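## Task

On the rack's front face there are twelve drive blanks in three rows of four. Press home every blank that protrudes until it bottoms out and latches, but skip the middle-row blank that is third from the left when facing the rack; it must stay as it is. The rack is free-standing: tilting it beyond a slight amount means failure, and it must finish at its original spot. Blanks that stay seated only because the robot is still holding them do not count.

## Robot and tools

Robot: two six-joint arms called left_arm and right_arm, each ending in a two-finger gripper. The names are labels only. left_arm sits on the +y side. Neither name tells you which side of a camera image an arm appears on.

Scene frame: the origin is on the table top midway between the arms, +z is up and +x points out over the table. All positions are in metres and all orientations are quaternions written w first. On each gripper, the fingers point along its own +z axis and open and close along its own y axis. end_effector_position is the point between the pads when they are shut. The fingertips reach about 33 mm past it when closed and about 9 mm when fully open. While closing, the tips travel roughly 24 mm further out, so leave that clearance above surfaces. Reported hand positions can be somewhat off, more so at long reach.

Row format, used by every motion tool: one flat list of 20 numbers covering both arms, left first. Left part: x, y, z, qw, qx, qy, qz, position, force_limit, speed. The right part repeats the same 10 fields. x, y, z and the quaternion form an absolute target pose for that gripper in the scene frame, not an offset. The last three numbers of each part lie in -1 to 1. position: +1 fully open (140 mm), about -0.8 pads touching, -1 closes until blocked. force_limit: roughly 14 N at -1, 60 N at 0, 107 N at +1. speed: pad gap rate of roughly 30, 140 and 250 mm/s at -1, 0 and +1. To leave an arm where it is, resend its exact last reported pose and its previous three gripper numbers; a 0 there is a real command. Resend the same quaternion every time to keep orientation, rather than copying a possibly drifted reported one.

execute_actions(actions): a list of actions. Each action is a table of at most 15 rows, each row lasting one control step (1/30 s); a shorter table repeats its final row to fill 15 steps. An empty list only returns the state and images. Per step, the commanded pose is clipped to within 70 mm and 16 degrees of the measured pose, so distant targets need several actions. An action is refused for both arms if any target is more than 0.6 m from that gripper's current position along any of its axes; if the first action fails this or anything is malformed, nothing runs.

move(target, speed, stop_force, blocking): target is one 20-number row of absolute poses. Each gripper follows a straight line toward its pose; all paths finish together within 0.5 to 10 s. speed is the top path speed in m/s, 0.002 to 0.5, default 0.25; rotation is limited to twice that in rad/s. The gripper numbers are applied at the start. Paths ignore obstacles and the other arm. stop_force (20 to 80 N, one value for both arms) ends an arm's path when push against its motion rises by that much for two steps; that arm then backs up two steps and holds. Use it with a very slow speed when pressing into something, since the arms are stiff and aiming past a contact otherwise risks a fault. Do not rely on it if the gripper rotates during the move, and omit it when withdrawing from something you are pressing. It is unavailable near stretched-out poses and in the first 0.2 s. blocking=false returns after 0.5 s while motion continues (not allowed with stop_force); check with wait(0) and do not send other motion until it ends.

wait(seconds): 0 to 10, arms hold their last command. stop(): brakes a running move. zoom_image(camera, region): camera is cam_low, cam_left_wrist or cam_right_wrist; region is [x0, y0, x1, y1] in pixels with (0,0) top-left, no larger than 504 by 504. finished_scene(scene): ends the scene with that number after the robot holds its last command; irreversible.

Results: a state line per arm with pose and velocities; Hand target lines showing where the controller is driving each gripper; step readings of positions, with HELD marking steps where an arm's command was held back; 'pose unreachable' when the clearance check altered or blocked an arm; flange force (estimated outside force on the gripper, noisy, or 'no reading'); object_status (0 moving, 1 blocked while opening, 2 blocked while closing, 3 reached target or pads met); position_measured in counts (3 open, 230 pads met). A move adds a 'move:' line such as done, off_target, moving, held, fault or contact, plus limits notes (paced = pose clipped, held = steps blocked) and each gripper's distance from its pose. MOTOR HOT warns of heating; OVER-TEMPERATURE FAULT means brakes were set.

Images come from cam_low (fixed, 504x504) and the two wrist cameras (504x504), with approximate calibration supplied.

Avoid: torque faults (joint load limits 316, 316, 148, 41.8, 41.8, 41.8 N m from base outward) and any outside force of 144 N, each of which freezes the arm for 10 s; collisions or pressing between the arms; shoving the unanchored rack so it slides or tilts; knocking anything off the table; fast impacts or hard pushes. Push blanks in slowly along the rack's inward direction, and pull the gripper away afterward so nothing depends on the robot holding it.

Each tool is called after "Emit:" by a JSON object that holds its "method" and its "body", one argument or row to a line.

## Session

Emit:
{"method": "execute_actions", "body": {
  "actions": []
}}

Scene clock: 0.00 s.
left_arm: end_effector_position=(+0.9844, +0.8681, +0.2080) position_measured=3 object_status=3 end_effector_quat_wxyz=(+0.609, +0.047, +0.790, -0.056) end_effector_velocity=(+0.000, +0.001, +0.001) end_effector_angular_velocity=(+0.000, -0.001, +0.001) | right_arm: end_effector_position=(+0.4996, -0.7029, +0.3866) position_measured=3 object_status=3 end_effector_quat_wxyz=(-0.094, +0.461, +0.879, +0.076) end_effector_velocity=(-0.000, -0.000, -0.002) end_effector_angular_velocity=(+0.002, +0.003, -0.000)
Joint positions: left_arm=[ 0.23   0.698  1.516 -2.054  0.65   0.717] | right_arm=[-0.724  0.053  1.629  0.114  1.672 -1.275]
Joint velocities: left_arm=[ 0.    -0.    -0.001 -0.    -0.    -0.   ] | right_arm=[-0.001  0.002  0.002 -0.     0.    -0.   ]
Flange force (N, the push that the arm receives, along the gripper's own x y z axes): no reading
Hand target (left_arm): +0.984, +0.868, +0.208; +0.609, +0.047, +0.790, -0.056
Hand target (right_arm): +0.500, -0.703, +0.387; -0.094, +0.461, +0.879, +0.076

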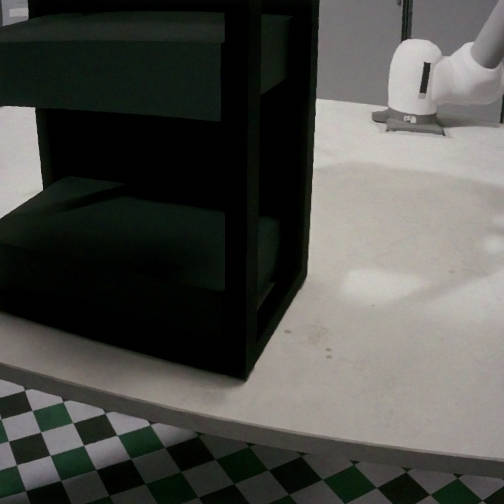

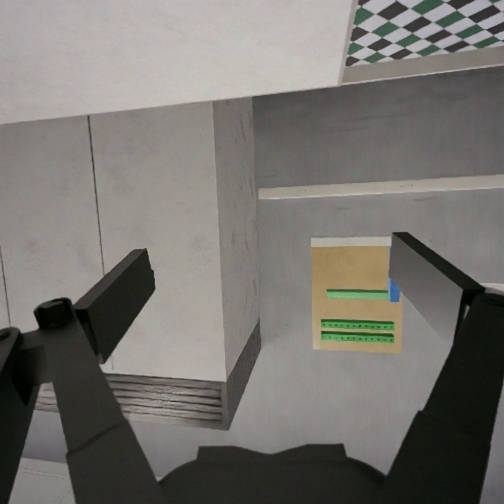

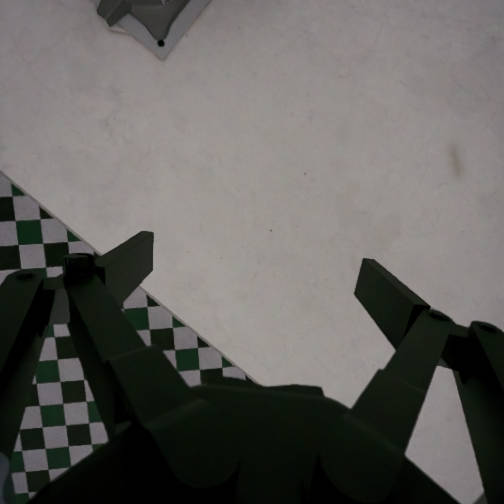

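Emit:
{"method": "move", "body": {
  "target": [0.9844,0.8681,0.208,0.609,0.047,0.79,-0.056,1,0,0,0.5,-0.05,0.42,0,0.707,0,0.707,-1,0,0],
  "speed": 0.3
}}

Scene clock: 13.87 s.
left_arm: end_effector_position=(+0.9844, +0.8681, +0.2080) position_measured=3 object_status=3 end_effector_quat_wxyz=(+0.609, +0.047, +0.790, -0.056) end_effector_velocity=(+0.000, -0.002, -0.002) end_effector_angular_velocity=(-0.001, +0.001, -0.002) | right_arm: end_effector_position=(+0.4989, -0.0498, +0.4199) position_measured=233 object_status=3 end_effector_quat_wxyz=(+0.000, +0.708, -0.001, +0.706) end_effector_velocity=(+0.001, -0.000, +0.000) end_effector_angular_velocity=(+0.003, -0.002, -0.005)
Joint positions: left_arm=[ 0.23   0.698  1.516 -2.056  0.65   0.718] | right_arm=[ 1.136 -0.049  2.298  1.329 -1.277  0.715]
Joint velocities: left_arm=[-0.001  0.001  0.001  0.     0.     0.   ] | right_arm=[-0.     0.003 -0.002  0.001 -0.005  0.004]
Flange force (N, the push that the arm receives, along the gripper's own x y z axes): left_arm=[0.2 -5.6 -6.7] | right_arm=[4.0 -1.6 -2.2]
Hand target (left_arm): +0.984, +0.868, +0.208; +0.609, +0.047, +0.790, -0.056
Hand target (right_arm): +0.499, -0.050, +0.420; +0.000, +0.708, -0.001, +0.706
Off the commanded pose (left_arm): 0.000 m, 0 deg.
Off the commanded pose (right_arm): 0.001 m, 0 deg.
move: done; limits=paced
camera_calibration (this result's frames):
cam_left_wrist: T_world_to_cam=[[0.207283, 0.97789, 0.0276741, -1.04379], [-0.127868, -0.0009632, 0.991791, -0.0728891], [0.969888, -0.20912, 0.124842, -0.625398], [0, 0, 0, 1]] pos_world=[0.813605, 0.889854, 0.179252]
cam_right_wrist: T_world_to_cam=[[0.00369457, -0.992024, 0.125994, -0.0997674], [-0.298414, -0.121348, -0.946691, 0.553175], [0.95443, -0.0341008, -0.296482, -0.170798], [0, 0, 0, 1]] pos_world=[0.328458, -0.0376694, 0.485617]

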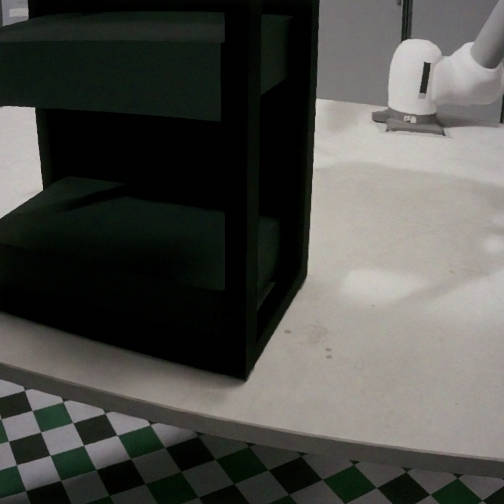

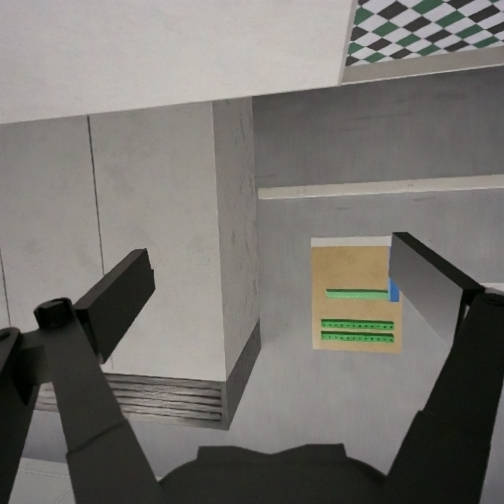

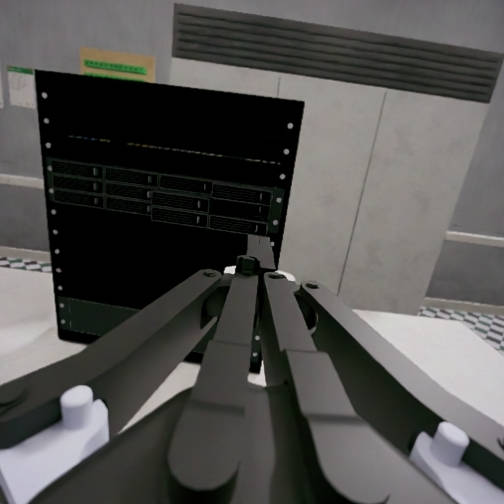

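Emit:
{"method": "zoom_image", "body": {
  "camera": "cam_right_wrist",
  "region": [30,60,310,260]
}}

Region (30, 60, 310, 260) of cam_right_wrist's 504x504 image, scaled by 1.800, with more detail than that image has; it fills the top 360 rows of this view, and the rest is white.

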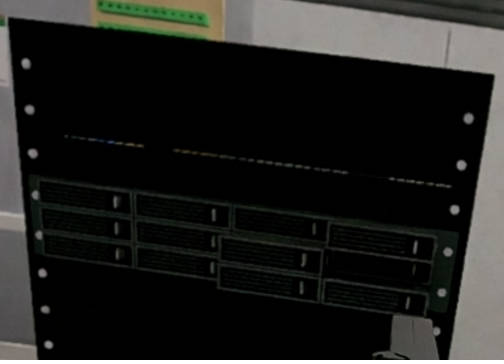

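Emit:
{"method": "move", "body": {
  "target": [0.9,0.42,0.88,0,0,1,0,1,0,0,0.68,0.06,0.52,0,0.866,0,0.5,-1,0,0],
  "speed": 0.3
}}

action 0: the call puts the target (left_arm/x, left_arm/y, left_arm/z) 0.631 m from left_arm's end_effector_position in the last result along the gripper's own x axis as it stood there; a target may be at most 0.6 m away along each of those axes, so nothing of the call was run and nothing moved. Command a nearer target, and go on from there in a later call.

Emit:
{"method": "move", "body": {
  "target": [0.9,0.45,0.82,0,0,1,0,1,0,0,0.68,0.06,0.52,0,0.866,0,0.5,-1,0,0],
  "speed": 0.3
}}

Scene clock: 37.77 s.
left_arm: end_effector_position=(+0.8994, +0.4500, +0.8178) position_measured=3 object_status=3 end_effector_quat_wxyz=(+0.375, +0.003, +0.927, -0.025) end_effector_velocity=(+0.001, +0.001, +0.001) end_effector_angular_velocity=(-0.021, -0.001, +0.003) | right_arm: end_effector_position=(+0.6797, +0.0603, +0.5202) position_measured=233 object_status=3 end_effector_quat_wxyz=(-0.000, +0.866, +0.000, +0.500) end_effector_velocity=(+0.000, +0.000, +0.002) end_effector_angular_velocity=(+0.001, -0.001, +0.000)
Joint positions: left_arm=[-0.333  0.68   0.035  0.041  1.658 -1.673] | right_arm=[ 0.854  0.083  1.639  2.116 -0.925 -0.219]
Joint velocities: left_arm=[ 0.006  0.    -0.001 -0.017 -0.002 -0.013] | right_arm=[-0.    -0.    -0.002  0.001  0.    -0.002]
Flange force (N, the push that the arm receives, along the gripper's own x y z axes): left_arm=no reading | right_arm=[3.8 -2.9 -1.9]
Hand target (left_arm): +0.899, +0.450, +0.818; +0.375, +0.002, +0.927, -0.026
Hand target (right_arm): +0.680, +0.060, +0.520; -0.000, +0.866, +0.000, +0.500
Off the commanded pose (left_arm): 0.002 m, 44 deg; orientation clipped at the last step of the last action.
Off the commanded pose (right_arm): 0.000 m, 0 deg.
elbow stopped short (left arm): the move would have taken joint 3 (elbow) straighter than the controller allows; a more bent joint 3 avoids this.
move: off_target (left_arm); limits=paced
camera_calibration (this result's frames):
cam_left_wrist: T_world_to_cam=[[0.110827, 0.993444, -0.0280315, -0.508845], [0.407092, -0.0196481, 0.913176, -1.09741], [0.906639, -0.112616, -0.406601, -0.258494], [0, 0, 0, 1]] pos_world=[0.737502, 0.454836, 0.882762]
cam_right_wrist: T_world_to_cam=[[0.0688557, -0.991831, 0.107383, -0.038492], [-0.729274, -0.123491, -0.672985, 0.866116], [0.680748, -0.0319729, -0.73182, 0.102471], [0, 0, 0, 1]] pos_world=[0.56453, 0.0720561, 0.662007]

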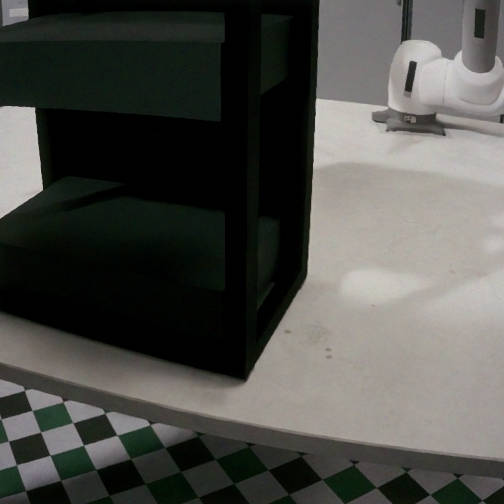

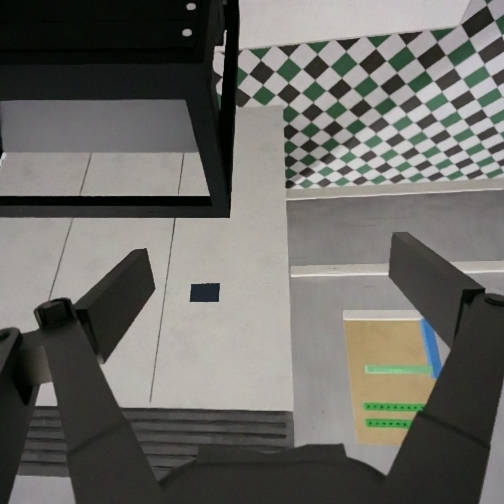

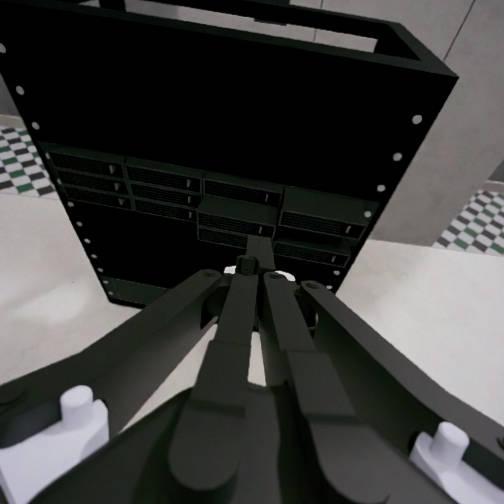

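Emit:
{"method": "zoom_image", "body": {
  "camera": "cam_right_wrist",
  "region": [180,150,400,290]
}}

Emit:
{"method": "zoom_image", "body": {
  "camera": "cam_right_wrist",
  "region": [30,130,230,260]
}}

Region (180, 150, 400, 290) of cam_right_wrist's 504x504 image, scaled by 2.291, with more detail than that image has; it fills the top 321 rows of this view, and the rest is white.

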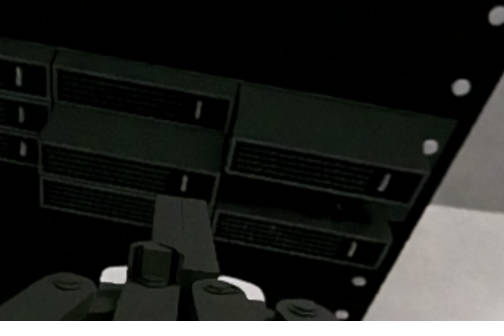

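Region (30, 130, 230, 260) of cam_right_wrist's 504x504 image, scaled by 2.520, with more detail than that image has; it fills the top 328 rows of this view, and the rest is white.

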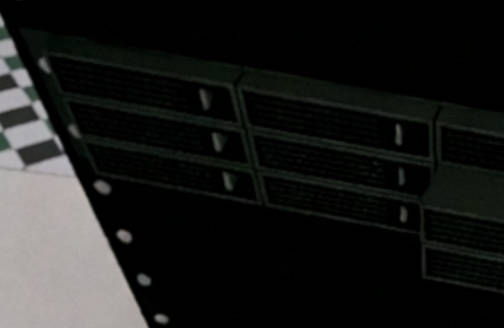

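Emit:
{"method": "move", "body": {
  "target": [0.6,0.32,0.5,0.706,0.034,0.706,-0.034,-1,0,0,0.72,-0.32,0.33,-0.475,0.523,0.475,0.523,0.4,-0.5,0],
  "speed": 0.3
}}

Emit:
{"method": "move", "body": {
  "target": [0.68,0.1,0.36,0.706,0.034,0.706,-0.034,-1,0,0,0.893,-0.2,0.27,-0.475,0.523,0.475,0.523,0.4,-0.5,0]
}}

Scene clock: 73.77 s.
left_arm: end_effector_position=(+0.6004, +0.3197, +0.5013) position_measured=233 object_status=3 end_effector_quat_wxyz=(+0.707, +0.033, +0.705, -0.033) end_effector_velocity=(+0.000, -0.001, +0.000) end_effector_angular_velocity=(-0.002, -0.007, -0.005) | right_arm: end_effector_position=(+0.7212, -0.3205, +0.3299) position_measured=78 object_status=3 end_effector_quat_wxyz=(-0.474, +0.523, +0.476, +0.524) end_effector_velocity=(+0.000, +0.001, +0.000) end_effector_angular_velocity=(-0.000, -0.001, +0.002)
Joint positions: left_arm=[-0.756 -0.156  2.22   2.34   0.661 -4.026] | right_arm=[-0.428  0.444  1.88   1.379  1.77  -0.775]
Joint velocities: left_arm=[ 0.001  0.002  0.003  0.02   0.005 -0.019] | right_arm=[ 0.001 -0.    -0.001 -0.     0.     0.   ]
Flange force (N, the push that the arm receives, along the gripper's own x y z axes): left_arm=[0.7 5.0 -3.9] | right_arm=[0.5 2.3 -3.1]
Hand target (left_arm): +0.600, +0.320, +0.501; +0.707, +0.033, +0.705, -0.033
Hand target (right_arm): +0.721, -0.321, +0.330; -0.474, +0.523, +0.476, +0.524
Off the commanded pose (left_arm): 0.001 m, 0 deg.
Off the commanded pose (right_arm): 0.001 m, 0 deg.
move: done; limits=paced
camera_calibration (this result's frames):
cam_left_wrist: T_world_to_cam=[[0.141643, 0.987116, 0.0744312, -0.422993], [-0.377953, -0.0155667, 0.925694, -0.225433], [0.914926, -0.159249, 0.370879, -0.510495], [0, 0, 0, 1]] pos_world=[0.441776, 0.332738, 0.429497]
cam_right_wrist: T_world_to_cam=[[0.987257, -0.0914671, 0.130222, -0.779881], [0.0964389, -0.307041, -0.946798, 0.157273], [0.126584, 0.947291, -0.294307, 0.491987], [0, 0, 0, 1]] pos_world=[0.692497, -0.4891, 0.395258]

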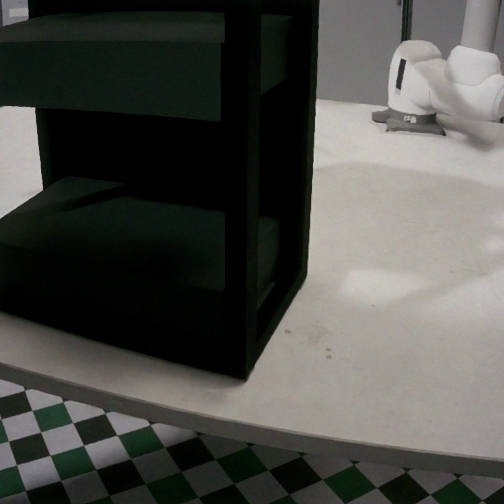

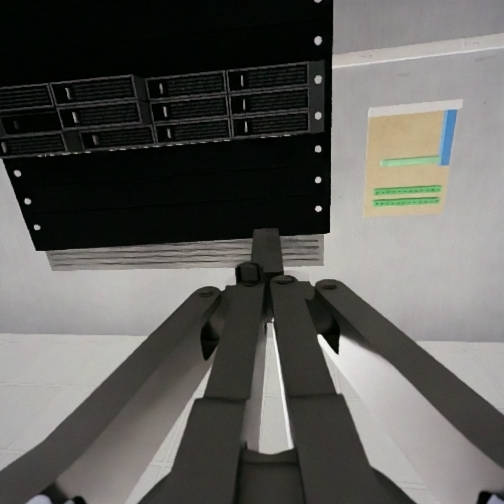

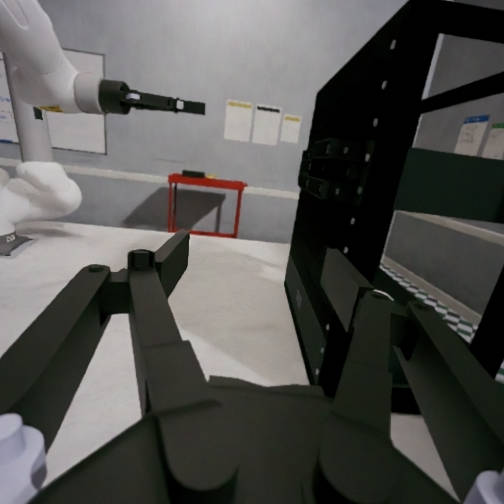

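Scene clock: 75.33 s.
left_arm: end_effector_position=(+0.6802, +0.1002, +0.3599) position_measured=233 object_status=3 end_effector_quat_wxyz=(+0.706, +0.034, +0.706, -0.034) end_effector_velocity=(-0.000, -0.001, -0.002) end_effector_angular_velocity=(+0.004, +0.001, -0.002) | right_arm: end_effector_position=(+0.8929, -0.1998, +0.2702) position_measured=78 object_status=3 end_effector_quat_wxyz=(-0.476, +0.523, +0.475, +0.524) end_effector_velocity=(+0.001, +0.001, -0.001) end_effector_angular_velocity=(-0.000, +0.001, +0.001)
Joint positions: left_arm=[-1.003  0.299  2.032  2.255  0.984 -4.116] | right_arm=[-0.211  0.684  1.593  1.532  1.617 -0.707]
Joint velocities: left_arm=[-0.001  0.002  0.     0.001  0.     0.002] | right_arm=[ 0.001  0.002 -0.002  0.    -0.     0.001]
Flange force (N, the push that the arm receives, along the gripper's own x y z axes): left_arm=[-3.6 2.6 -4.5] | right_arm=[-2.7 9.6 2.1]
Hand target (left_arm): +0.680, +0.100, +0.360; +0.706, +0.034, +0.706, -0.034
Hand target (right_arm): +0.893, -0.200, +0.270; -0.476, +0.523, +0.475, +0.524
Off the commanded pose (left_arm): 0.000 m, 0 deg.
Off the commanded pose (right_arm): 0.000 m, 0 deg.
move: done
camera_calibration (this result's frames):
cam_left_wrist: T_world_to_cam=[[0.144422, 0.986777, 0.0735777, -0.208618], [-0.375638, -0.0141176, 0.926659, -0.0699042], [0.915444, -0.161469, 0.368632, -0.565365], [0, 0, 0, 1]] pos_world=[0.521431, 0.113584, 0.288539]
cam_right_wrist: T_world_to_cam=[[0.98778, -0.0904413, 0.126929, -0.929952], [0.0938082, -0.305353, -0.947607, 0.124148], [0.124461, 0.947934, -0.293138, 0.340022], [0, 0, 0, 1]] pos_world=[0.864622, -0.368515, 0.335354]

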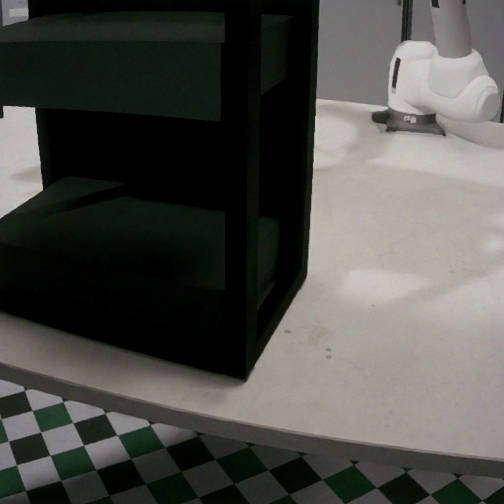

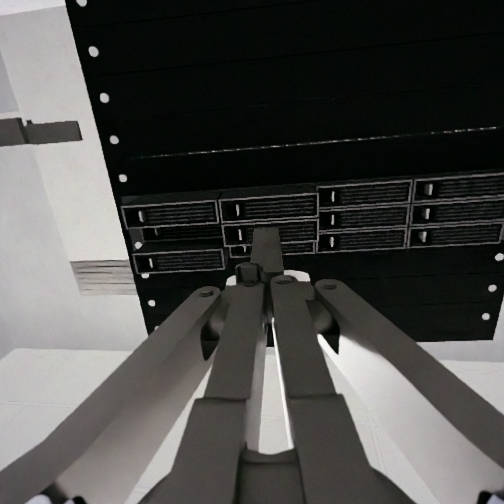

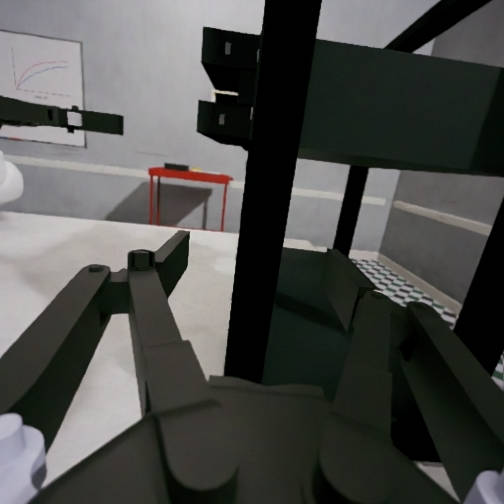

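Emit:
{"method": "move", "body": {
  "target": [0.795,0.088,0.363,0.706,0.034,0.706,-0.034,-1,0,0,0.906,-0.102,0.27,-0.475,0.523,0.475,0.523,0.4,-0.5,0],
  "speed": 0.1
}}

Emit:
{"method": "move", "body": {
  "target": [0.795,0.088,0.363,0.706,0.034,0.706,-0.034,-1,0,0,0.906,-0.102,0.27,-0.475,0.523,0.475,0.523,-1,-1,-0.8]
}}

Scene clock: 84.23 s.
left_arm: end_effector_position=(+0.7950, +0.0882, +0.3629) position_measured=233 object_status=3 end_effector_quat_wxyz=(+0.706, +0.034, +0.706, -0.034) end_effector_velocity=(+0.001, +0.001, +0.001) end_effector_angular_velocity=(-0.001, -0.000, +0.001) | right_arm: end_effector_position=(+0.9059, -0.1020, +0.2701) position_measured=78 object_status=3 end_effector_quat_wxyz=(-0.475, +0.523, +0.475, +0.523) end_effector_velocity=(+0.000, +0.001, -0.000) end_effector_angular_velocity=(-0.000, -0.001, +0.000)
Joint positions: left_arm=[-0.894  0.42   1.84   2.328  0.876 -4.117] | right_arm=[-0.091  0.694  1.574  1.61   1.525 -0.698]
Joint velocities: left_arm=[ 0.002 -0.    -0.002 -0.    -0.001  0.   ] | right_arm=[ 0.001  0.    -0.001  0.    -0.001 -0.   ]
Flange force (N, the push that the arm receives, along the gripper's own x y z axes): left_arm=[-3.5 4.0 -6.7] | right_arm=[-1.0 5.9 2.7]
Hand target (left_arm): +0.795, +0.088, +0.363; +0.706, +0.034, +0.706, -0.034
Hand target (right_arm): +0.906, -0.102, +0.270; -0.475, +0.523, +0.475, +0.523
Off the commanded pose (left_arm): 0.000 m, 0 deg.
Off the commanded pose (right_arm): 0.000 m, 0 deg.
move: done
camera_calibration (this result's frames):
cam_left_wrist: T_world_to_cam=[[0.144377, 0.986794, 0.0734338, -0.213551], [-0.375374, -0.0140464, 0.926767, -0.0299708], [0.91556, -0.161369, 0.368389, -0.67352], [0, 0, 0, 1]] pos_world=[0.636229, 0.101625, 0.291575]
cam_right_wrist: T_world_to_cam=[[0.987782, -0.0904369, 0.126919, -0.933975], [0.0937695, -0.30559, -0.947535, 0.152639], [0.124477, 0.947859, -0.293376, 0.245665], [0, 0, 0, 1]] pos_world=[0.877671, -0.270676, 0.335242]

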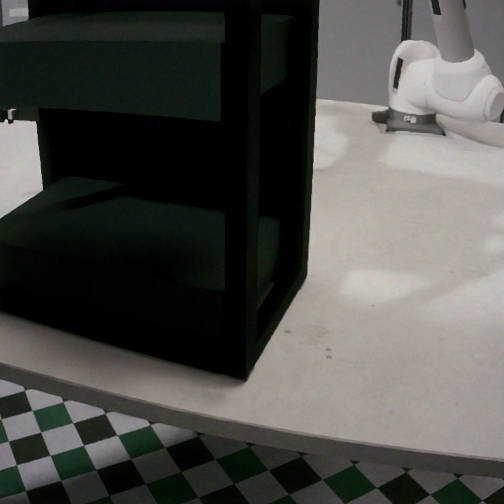

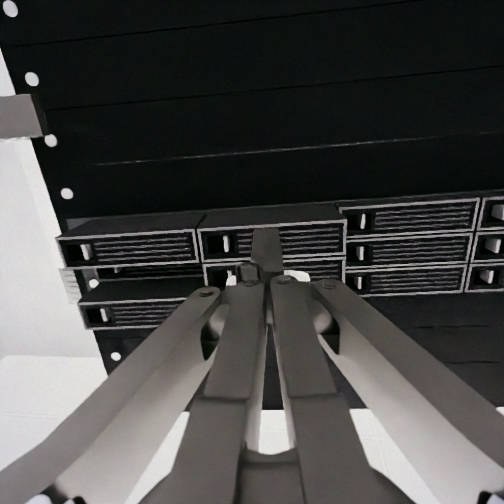

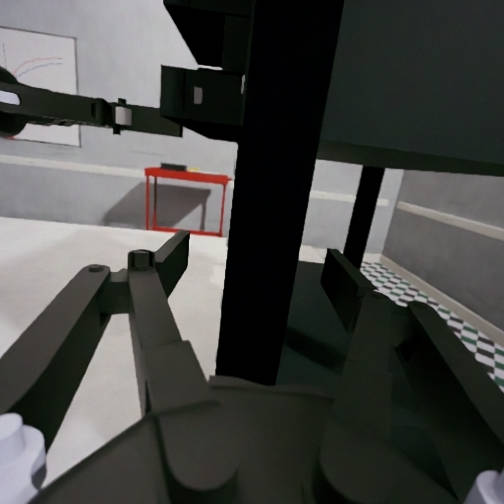

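Scene clock: 85.50 s.
left_arm: end_effector_position=(+0.7950, +0.0880, +0.3630) position_measured=233 object_status=3 end_effector_quat_wxyz=(+0.706, +0.034, +0.706, -0.034) end_effector_velocity=(-0.000, -0.000, +0.000) end_effector_angular_velocity=(+0.000, -0.001, -0.000) | right_arm: end_effector_position=(+0.9062, -0.1021, +0.2700) position_measured=167 object_status=2 end_effector_quat_wxyz=(-0.475, +0.524, +0.475, +0.523) end_effector_velocity=(-0.001, +0.000, -0.002) end_effector_angular_velocity=(+0.001, +0.002, +0.001)
Joint positions: left_arm=[-0.894  0.42   1.84   2.327  0.876 -4.116] | right_arm=[-0.091  0.694  1.574  1.61   1.524 -0.698]
Joint velocities: left_arm=[-0.    -0.     0.     0.     0.001  0.   ] | right_arm=[ 0.     0.002  0.001  0.     0.001 -0.   ]
Flange force (N, the push that the arm receives, along the gripper's own x y z axes): left_arm=[-1.7 3.0 -5.1] | right_arm=[-3.1 29.4 1.3]
Hand target (left_arm): +0.795, +0.088, +0.363; +0.706, +0.034, +0.706, -0.034
Hand target (right_arm): +0.906, -0.102, +0.270; -0.475, +0.523, +0.475, +0.523
Off the commanded pose (left_arm): 0.000 m, 0 deg.
Off the commanded pose (right_arm): 0.000 m, 0 deg.
move: done
camera_calibration (this result's frames):
cam_left_wrist: T_world_to_cam=[[0.144364, 0.98679, 0.0735104, -0.213362], [-0.375404, -0.0141176, 0.926754, -0.0300249], [0.915549, -0.161386, 0.368407, -0.6736], [0, 0, 0, 1]] pos_world=[0.636244, 0.10141, 0.291669]
cam_right_wrist: T_world_to_cam=[[0.987722, -0.0907445, 0.127167, -0.934271], [0.0938513, -0.30608, -0.947368, 0.152291], [0.124892, 0.947671, -0.293805, 0.245429], [0, 0, 0, 1]] pos_world=[0.877854, -0.270753, 0.335193]

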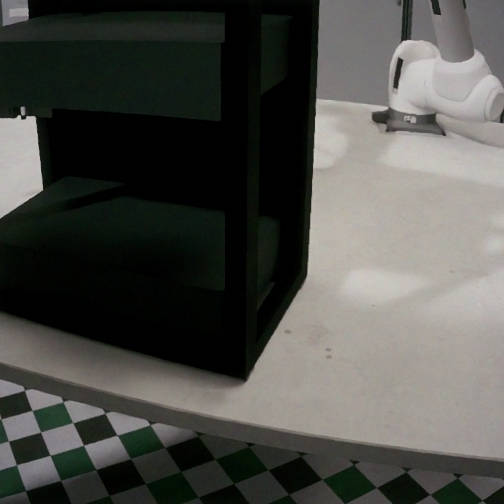

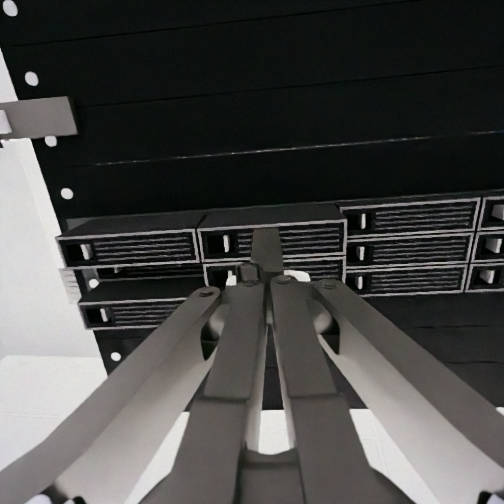

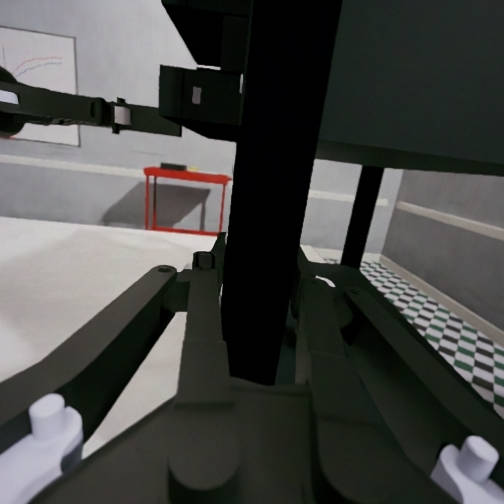

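Emit:
{"method": "move", "body": {
  "target": [0.778,-0.015,0.366,0.706,0.034,0.706,-0.034,-1,0,0,0.906,-0.102,0.27,-0.475,0.523,0.475,0.523,-1,-1,-0.8],
  "speed": 0.12
}}

Emit:
{"method": "move", "body": {
  "target": [0.858,-0.0227,0.366,0.706,0.034,0.706,-0.034,-1,0,0,0.906,-0.102,0.27,-0.475,0.523,0.475,0.523,-1,-1,-0.8],
  "speed": 0.012,
  "stop_force": 35
}}

Scene clock: 96.57 s.
left_arm: end_effector_position=(+0.7781, -0.0149, +0.3659) position_measured=233 object_status=3 end_effector_quat_wxyz=(+0.706, +0.034, +0.706, -0.034) end_effector_velocity=(-0.001, -0.001, -0.000) end_effector_angular_velocity=(-0.000, +0.001, -0.000) | right_arm: end_effector_position=(+0.9060, -0.1020, +0.2700) position_measured=167 object_status=2 end_effector_quat_wxyz=(-0.475, +0.523, +0.475, +0.523) end_effector_velocity=(-0.000, -0.001, -0.000) end_effector_angular_velocity=(-0.000, +0.000, -0.001)
Joint positions: left_arm=[-1.017  0.487  1.725  2.174  0.921 -3.991] | right_arm=[-0.091  0.694  1.574  1.61   1.525 -0.698]
Joint velocities: left_arm=[-0.002  0.    -0.001 -0.002  0.     0.001] | right_arm=[-0.001 -0.     0.001 -0.    -0.     0.   ]
Flange force (N, the push that the arm receives, along the gripper's own x y z axes): left_arm=[-2.7 9.6 -6.4] | right_arm=[-4.4 36.5 1.7]
Hand target (left_arm): +0.778, -0.015, +0.366; +0.706, +0.034, +0.706, -0.034
Hand target (right_arm): +0.906, -0.102, +0.270; -0.475, +0.523, +0.475, +0.523
Off the commanded pose (left_arm): 0.000 m, 0 deg.
Off the commanded pose (right_arm): 0.000 m, 0 deg.
move: done
camera_calibration (this result's frames):
cam_left_wrist: T_world_to_cam=[[0.144191, 0.986811, 0.0735778, -0.109462], [-0.375345, -0.0142569, 0.926776, -0.0405741], [0.915601, -0.161249, 0.368339, -0.675872], [0, 0, 0, 1]] pos_world=[0.619384, -0.00154447, 0.294607]
cam_right_wrist: T_world_to_cam=[[0.987769, -0.0903939, 0.12705, -0.934048], [0.0938795, -0.305808, -0.947454, 0.152405], [0.124497, 0.947792, -0.293581, 0.245689], [0, 0, 0, 1]] pos_world=[0.877728, -0.270688, 0.335197]

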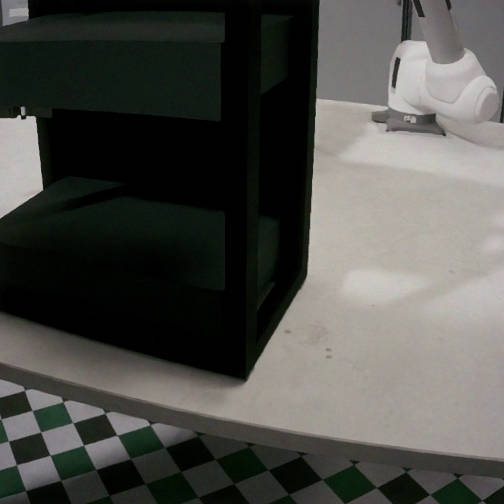

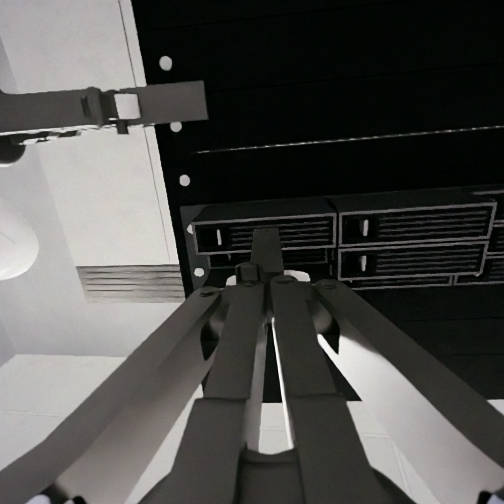

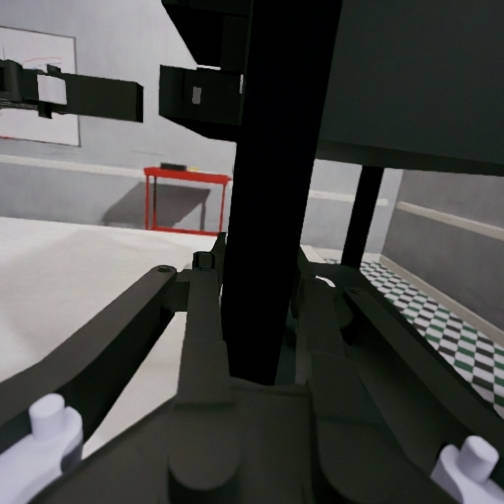

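Scene clock: 102.53 s.
left_arm: end_effector_position=(+0.8453, -0.0213, +0.3659) position_measured=233 object_status=3 end_effector_quat_wxyz=(+0.706, +0.034, +0.706, -0.034) end_effector_velocity=(-0.002, +0.001, +0.002) end_effector_angular_velocity=(-0.002, -0.003, +0.002) | right_arm: end_effector_position=(+0.9060, -0.1020, +0.2700) position_measured=167 object_status=2 end_effector_quat_wxyz=(-0.475, +0.523, +0.475, +0.523) end_effector_velocity=(+0.000, +0.000, +0.002) end_effector_angular_velocity=(+0.000, -0.003, +0.001)
Joint positions: left_arm=[-0.96   0.559  1.605  2.196  0.856 -3.975] | right_arm=[-0.091  0.694  1.574  1.61   1.525 -0.698]
Joint velocities: left_arm=[-0.002 -0.003  0.004 -0.     0.006 -0.002] | right_arm=[ 0.    -0.001 -0.002 -0.     0.001 -0.   ]
Flange force (N, the push that the arm receives, along the gripper's own x y z axes): left_arm=[-3.5 12.3 -44.4] | right_arm=[-4.5 50.7 0.8]
Hand target (left_arm): +0.845, -0.021, +0.366; +0.706, +0.034, +0.706, -0.034
Hand target (right_arm): +0.906, -0.102, +0.270; -0.475, +0.523, +0.475, +0.523
Off the commanded pose (left_arm): 0.013 m, 0 deg.
Off the commanded pose (right_arm): 0.000 m, 0 deg.
move: contact (left_arm)
camera_calibration (this result's frames):
cam_left_wrist: T_world_to_cam=[[0.144336, 0.986785, 0.0736338, -0.113037], [-0.375391, -0.0142465, 0.926757, -0.0153867], [0.915559, -0.161406, 0.368374, -0.738397], [0, 0, 0, 1]] pos_world=[0.686586, -0.00785792, 0.294589]
cam_right_wrist: T_world_to_cam=[[0.987768, -0.0903988, 0.127052, -0.934049], [0.0938798, -0.305803, -0.947455, 0.152408], [0.124502, 0.947793, -0.293576, 0.245685], [0, 0, 0, 1]] pos_world=[0.877728, -0.270688, 0.335199]

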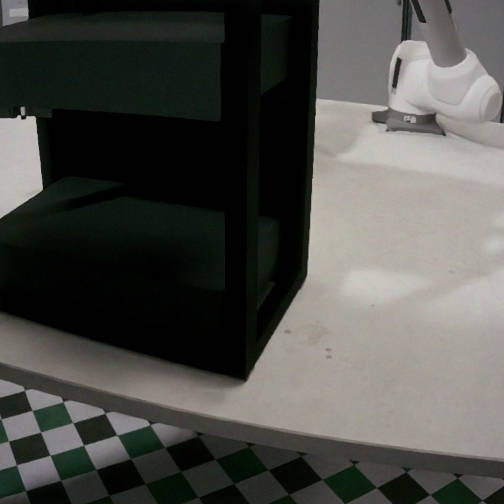

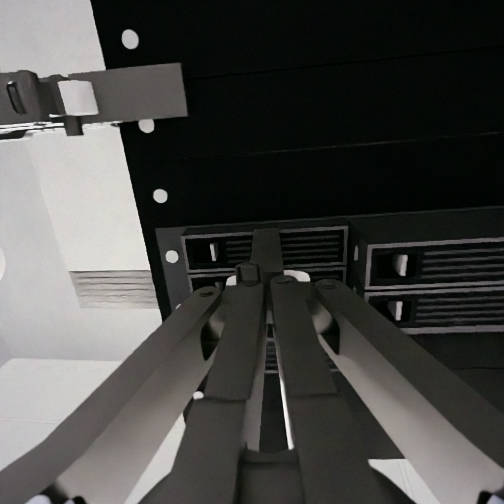

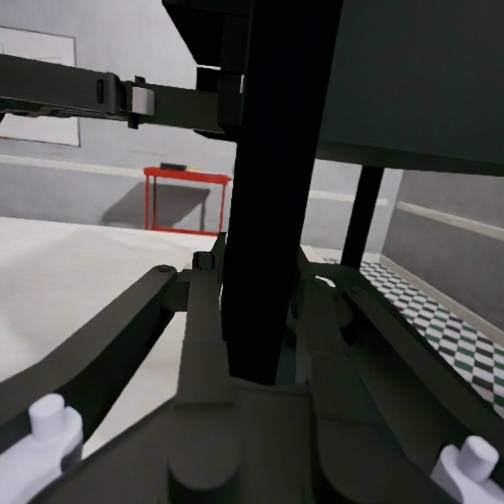

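The blank may be at its latch detent rather than fully home, so I'll push a little further, slowly.

Emit:
{"method": "move", "body": {
  "target": [0.853,-0.0222,0.366,0.706,0.034,0.706,-0.034,-1,0,0,0.906,-0.102,0.27,-0.475,0.523,0.475,0.523,-1,-1,-0.8],
  "speed": 0.004,
  "stop_force": 30
}}

Emit:
{"method": "zoom_image", "body": {
  "camera": "cam_right_wrist",
  "region": [120,0,280,160]
}}

Scene clock: 107.63 s.
left_arm: end_effector_position=(+0.8455, -0.0214, +0.3659) position_measured=233 object_status=3 end_effector_quat_wxyz=(+0.706, +0.034, +0.706, -0.034) end_effector_velocity=(-0.003, -0.000, -0.000) end_effector_angular_velocity=(-0.000, -0.003, +0.001) | right_arm: end_effector_position=(+0.9060, -0.1020, +0.2700) position_measured=167 object_status=2 end_effector_quat_wxyz=(-0.475, +0.523, +0.475, +0.523) end_effector_velocity=(-0.001, -0.000, -0.001) end_effector_angular_velocity=(+0.000, +0.002, -0.000)
Joint positions: left_arm=[-0.96   0.559  1.605  2.196  0.856 -3.974] | right_arm=[-0.091  0.694  1.574  1.61   1.525 -0.698]
Joint velocities: left_arm=[-0.003 -0.001  0.005  0.001  0.007 -0.003] | right_arm=[-0.     0.     0.002 -0.     0.     0.   ]
Flange force (N, the push that the arm receives, along the gripper's own x y z axes): left_arm=[-5.9 15.6 -60.8] | right_arm=[-5.8 51.7 2.0]
Hand target (left_arm): +0.845, -0.021, +0.366; +0.706, +0.034, +0.706, -0.034
Hand target (right_arm): +0.906, -0.102, +0.270; -0.475, +0.523, +0.475, +0.523
Off the commanded pose (left_arm): 0.008 m, 0 deg.
Off the commanded pose (right_arm): 0.000 m, 0 deg.
move: contact (left_arm)
camera_calibration (this result's frames):
cam_left_wrist: T_world_to_cam=[[0.144312, 0.9868, 0.0734831, -0.112878], [-0.375438, -0.0141058, 0.92674, -0.015301], [0.915544, -0.161328, 0.368447, -0.738609], [0, 0, 0, 1]] pos_world=[0.686774, -0.00798578, 0.294613]
cam_right_wrist: T_world_to_cam=[[0.987768, -0.0903989, 0.127052, -0.93405], [0.09388, -0.305803, -0.947455, 0.152408], [0.124502, 0.947793, -0.293576, 0.245685], [0, 0, 0, 1]] pos_world=[0.877728, -0.270688, 0.335199]

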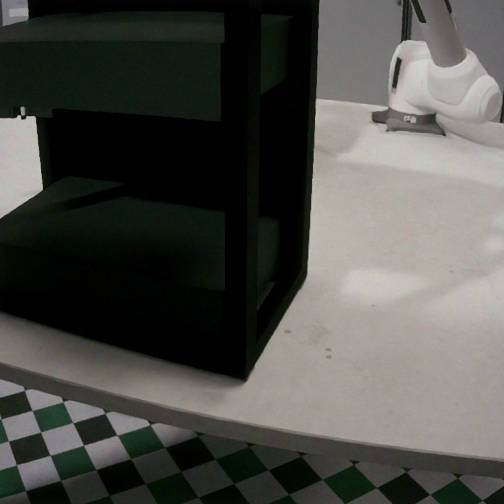

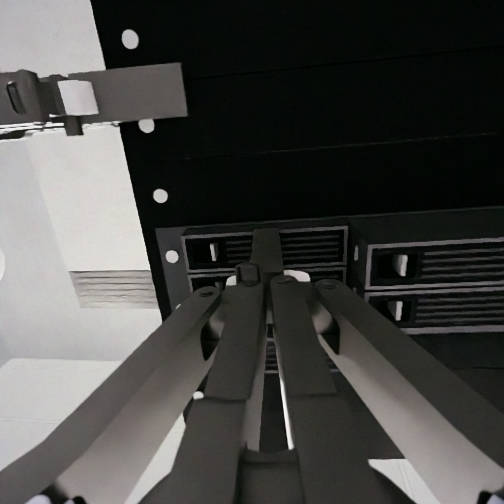

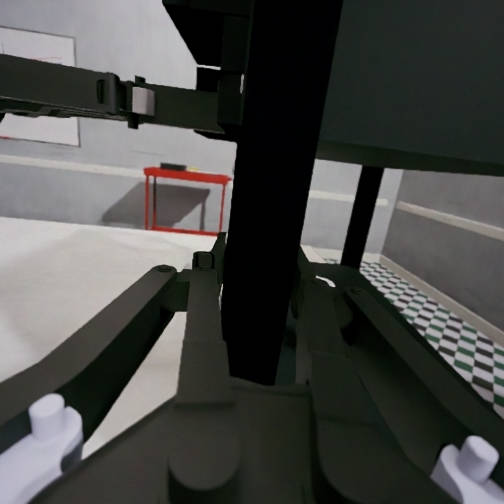

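Region (120, 0, 280, 160) of cam_right_wrist's 504x504 image, scaled by 3.150, with more detail than that image has.

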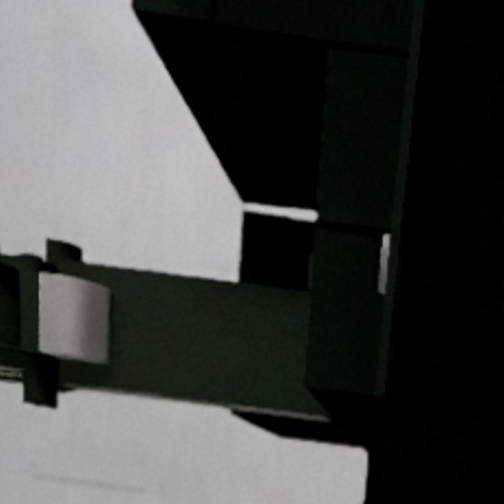

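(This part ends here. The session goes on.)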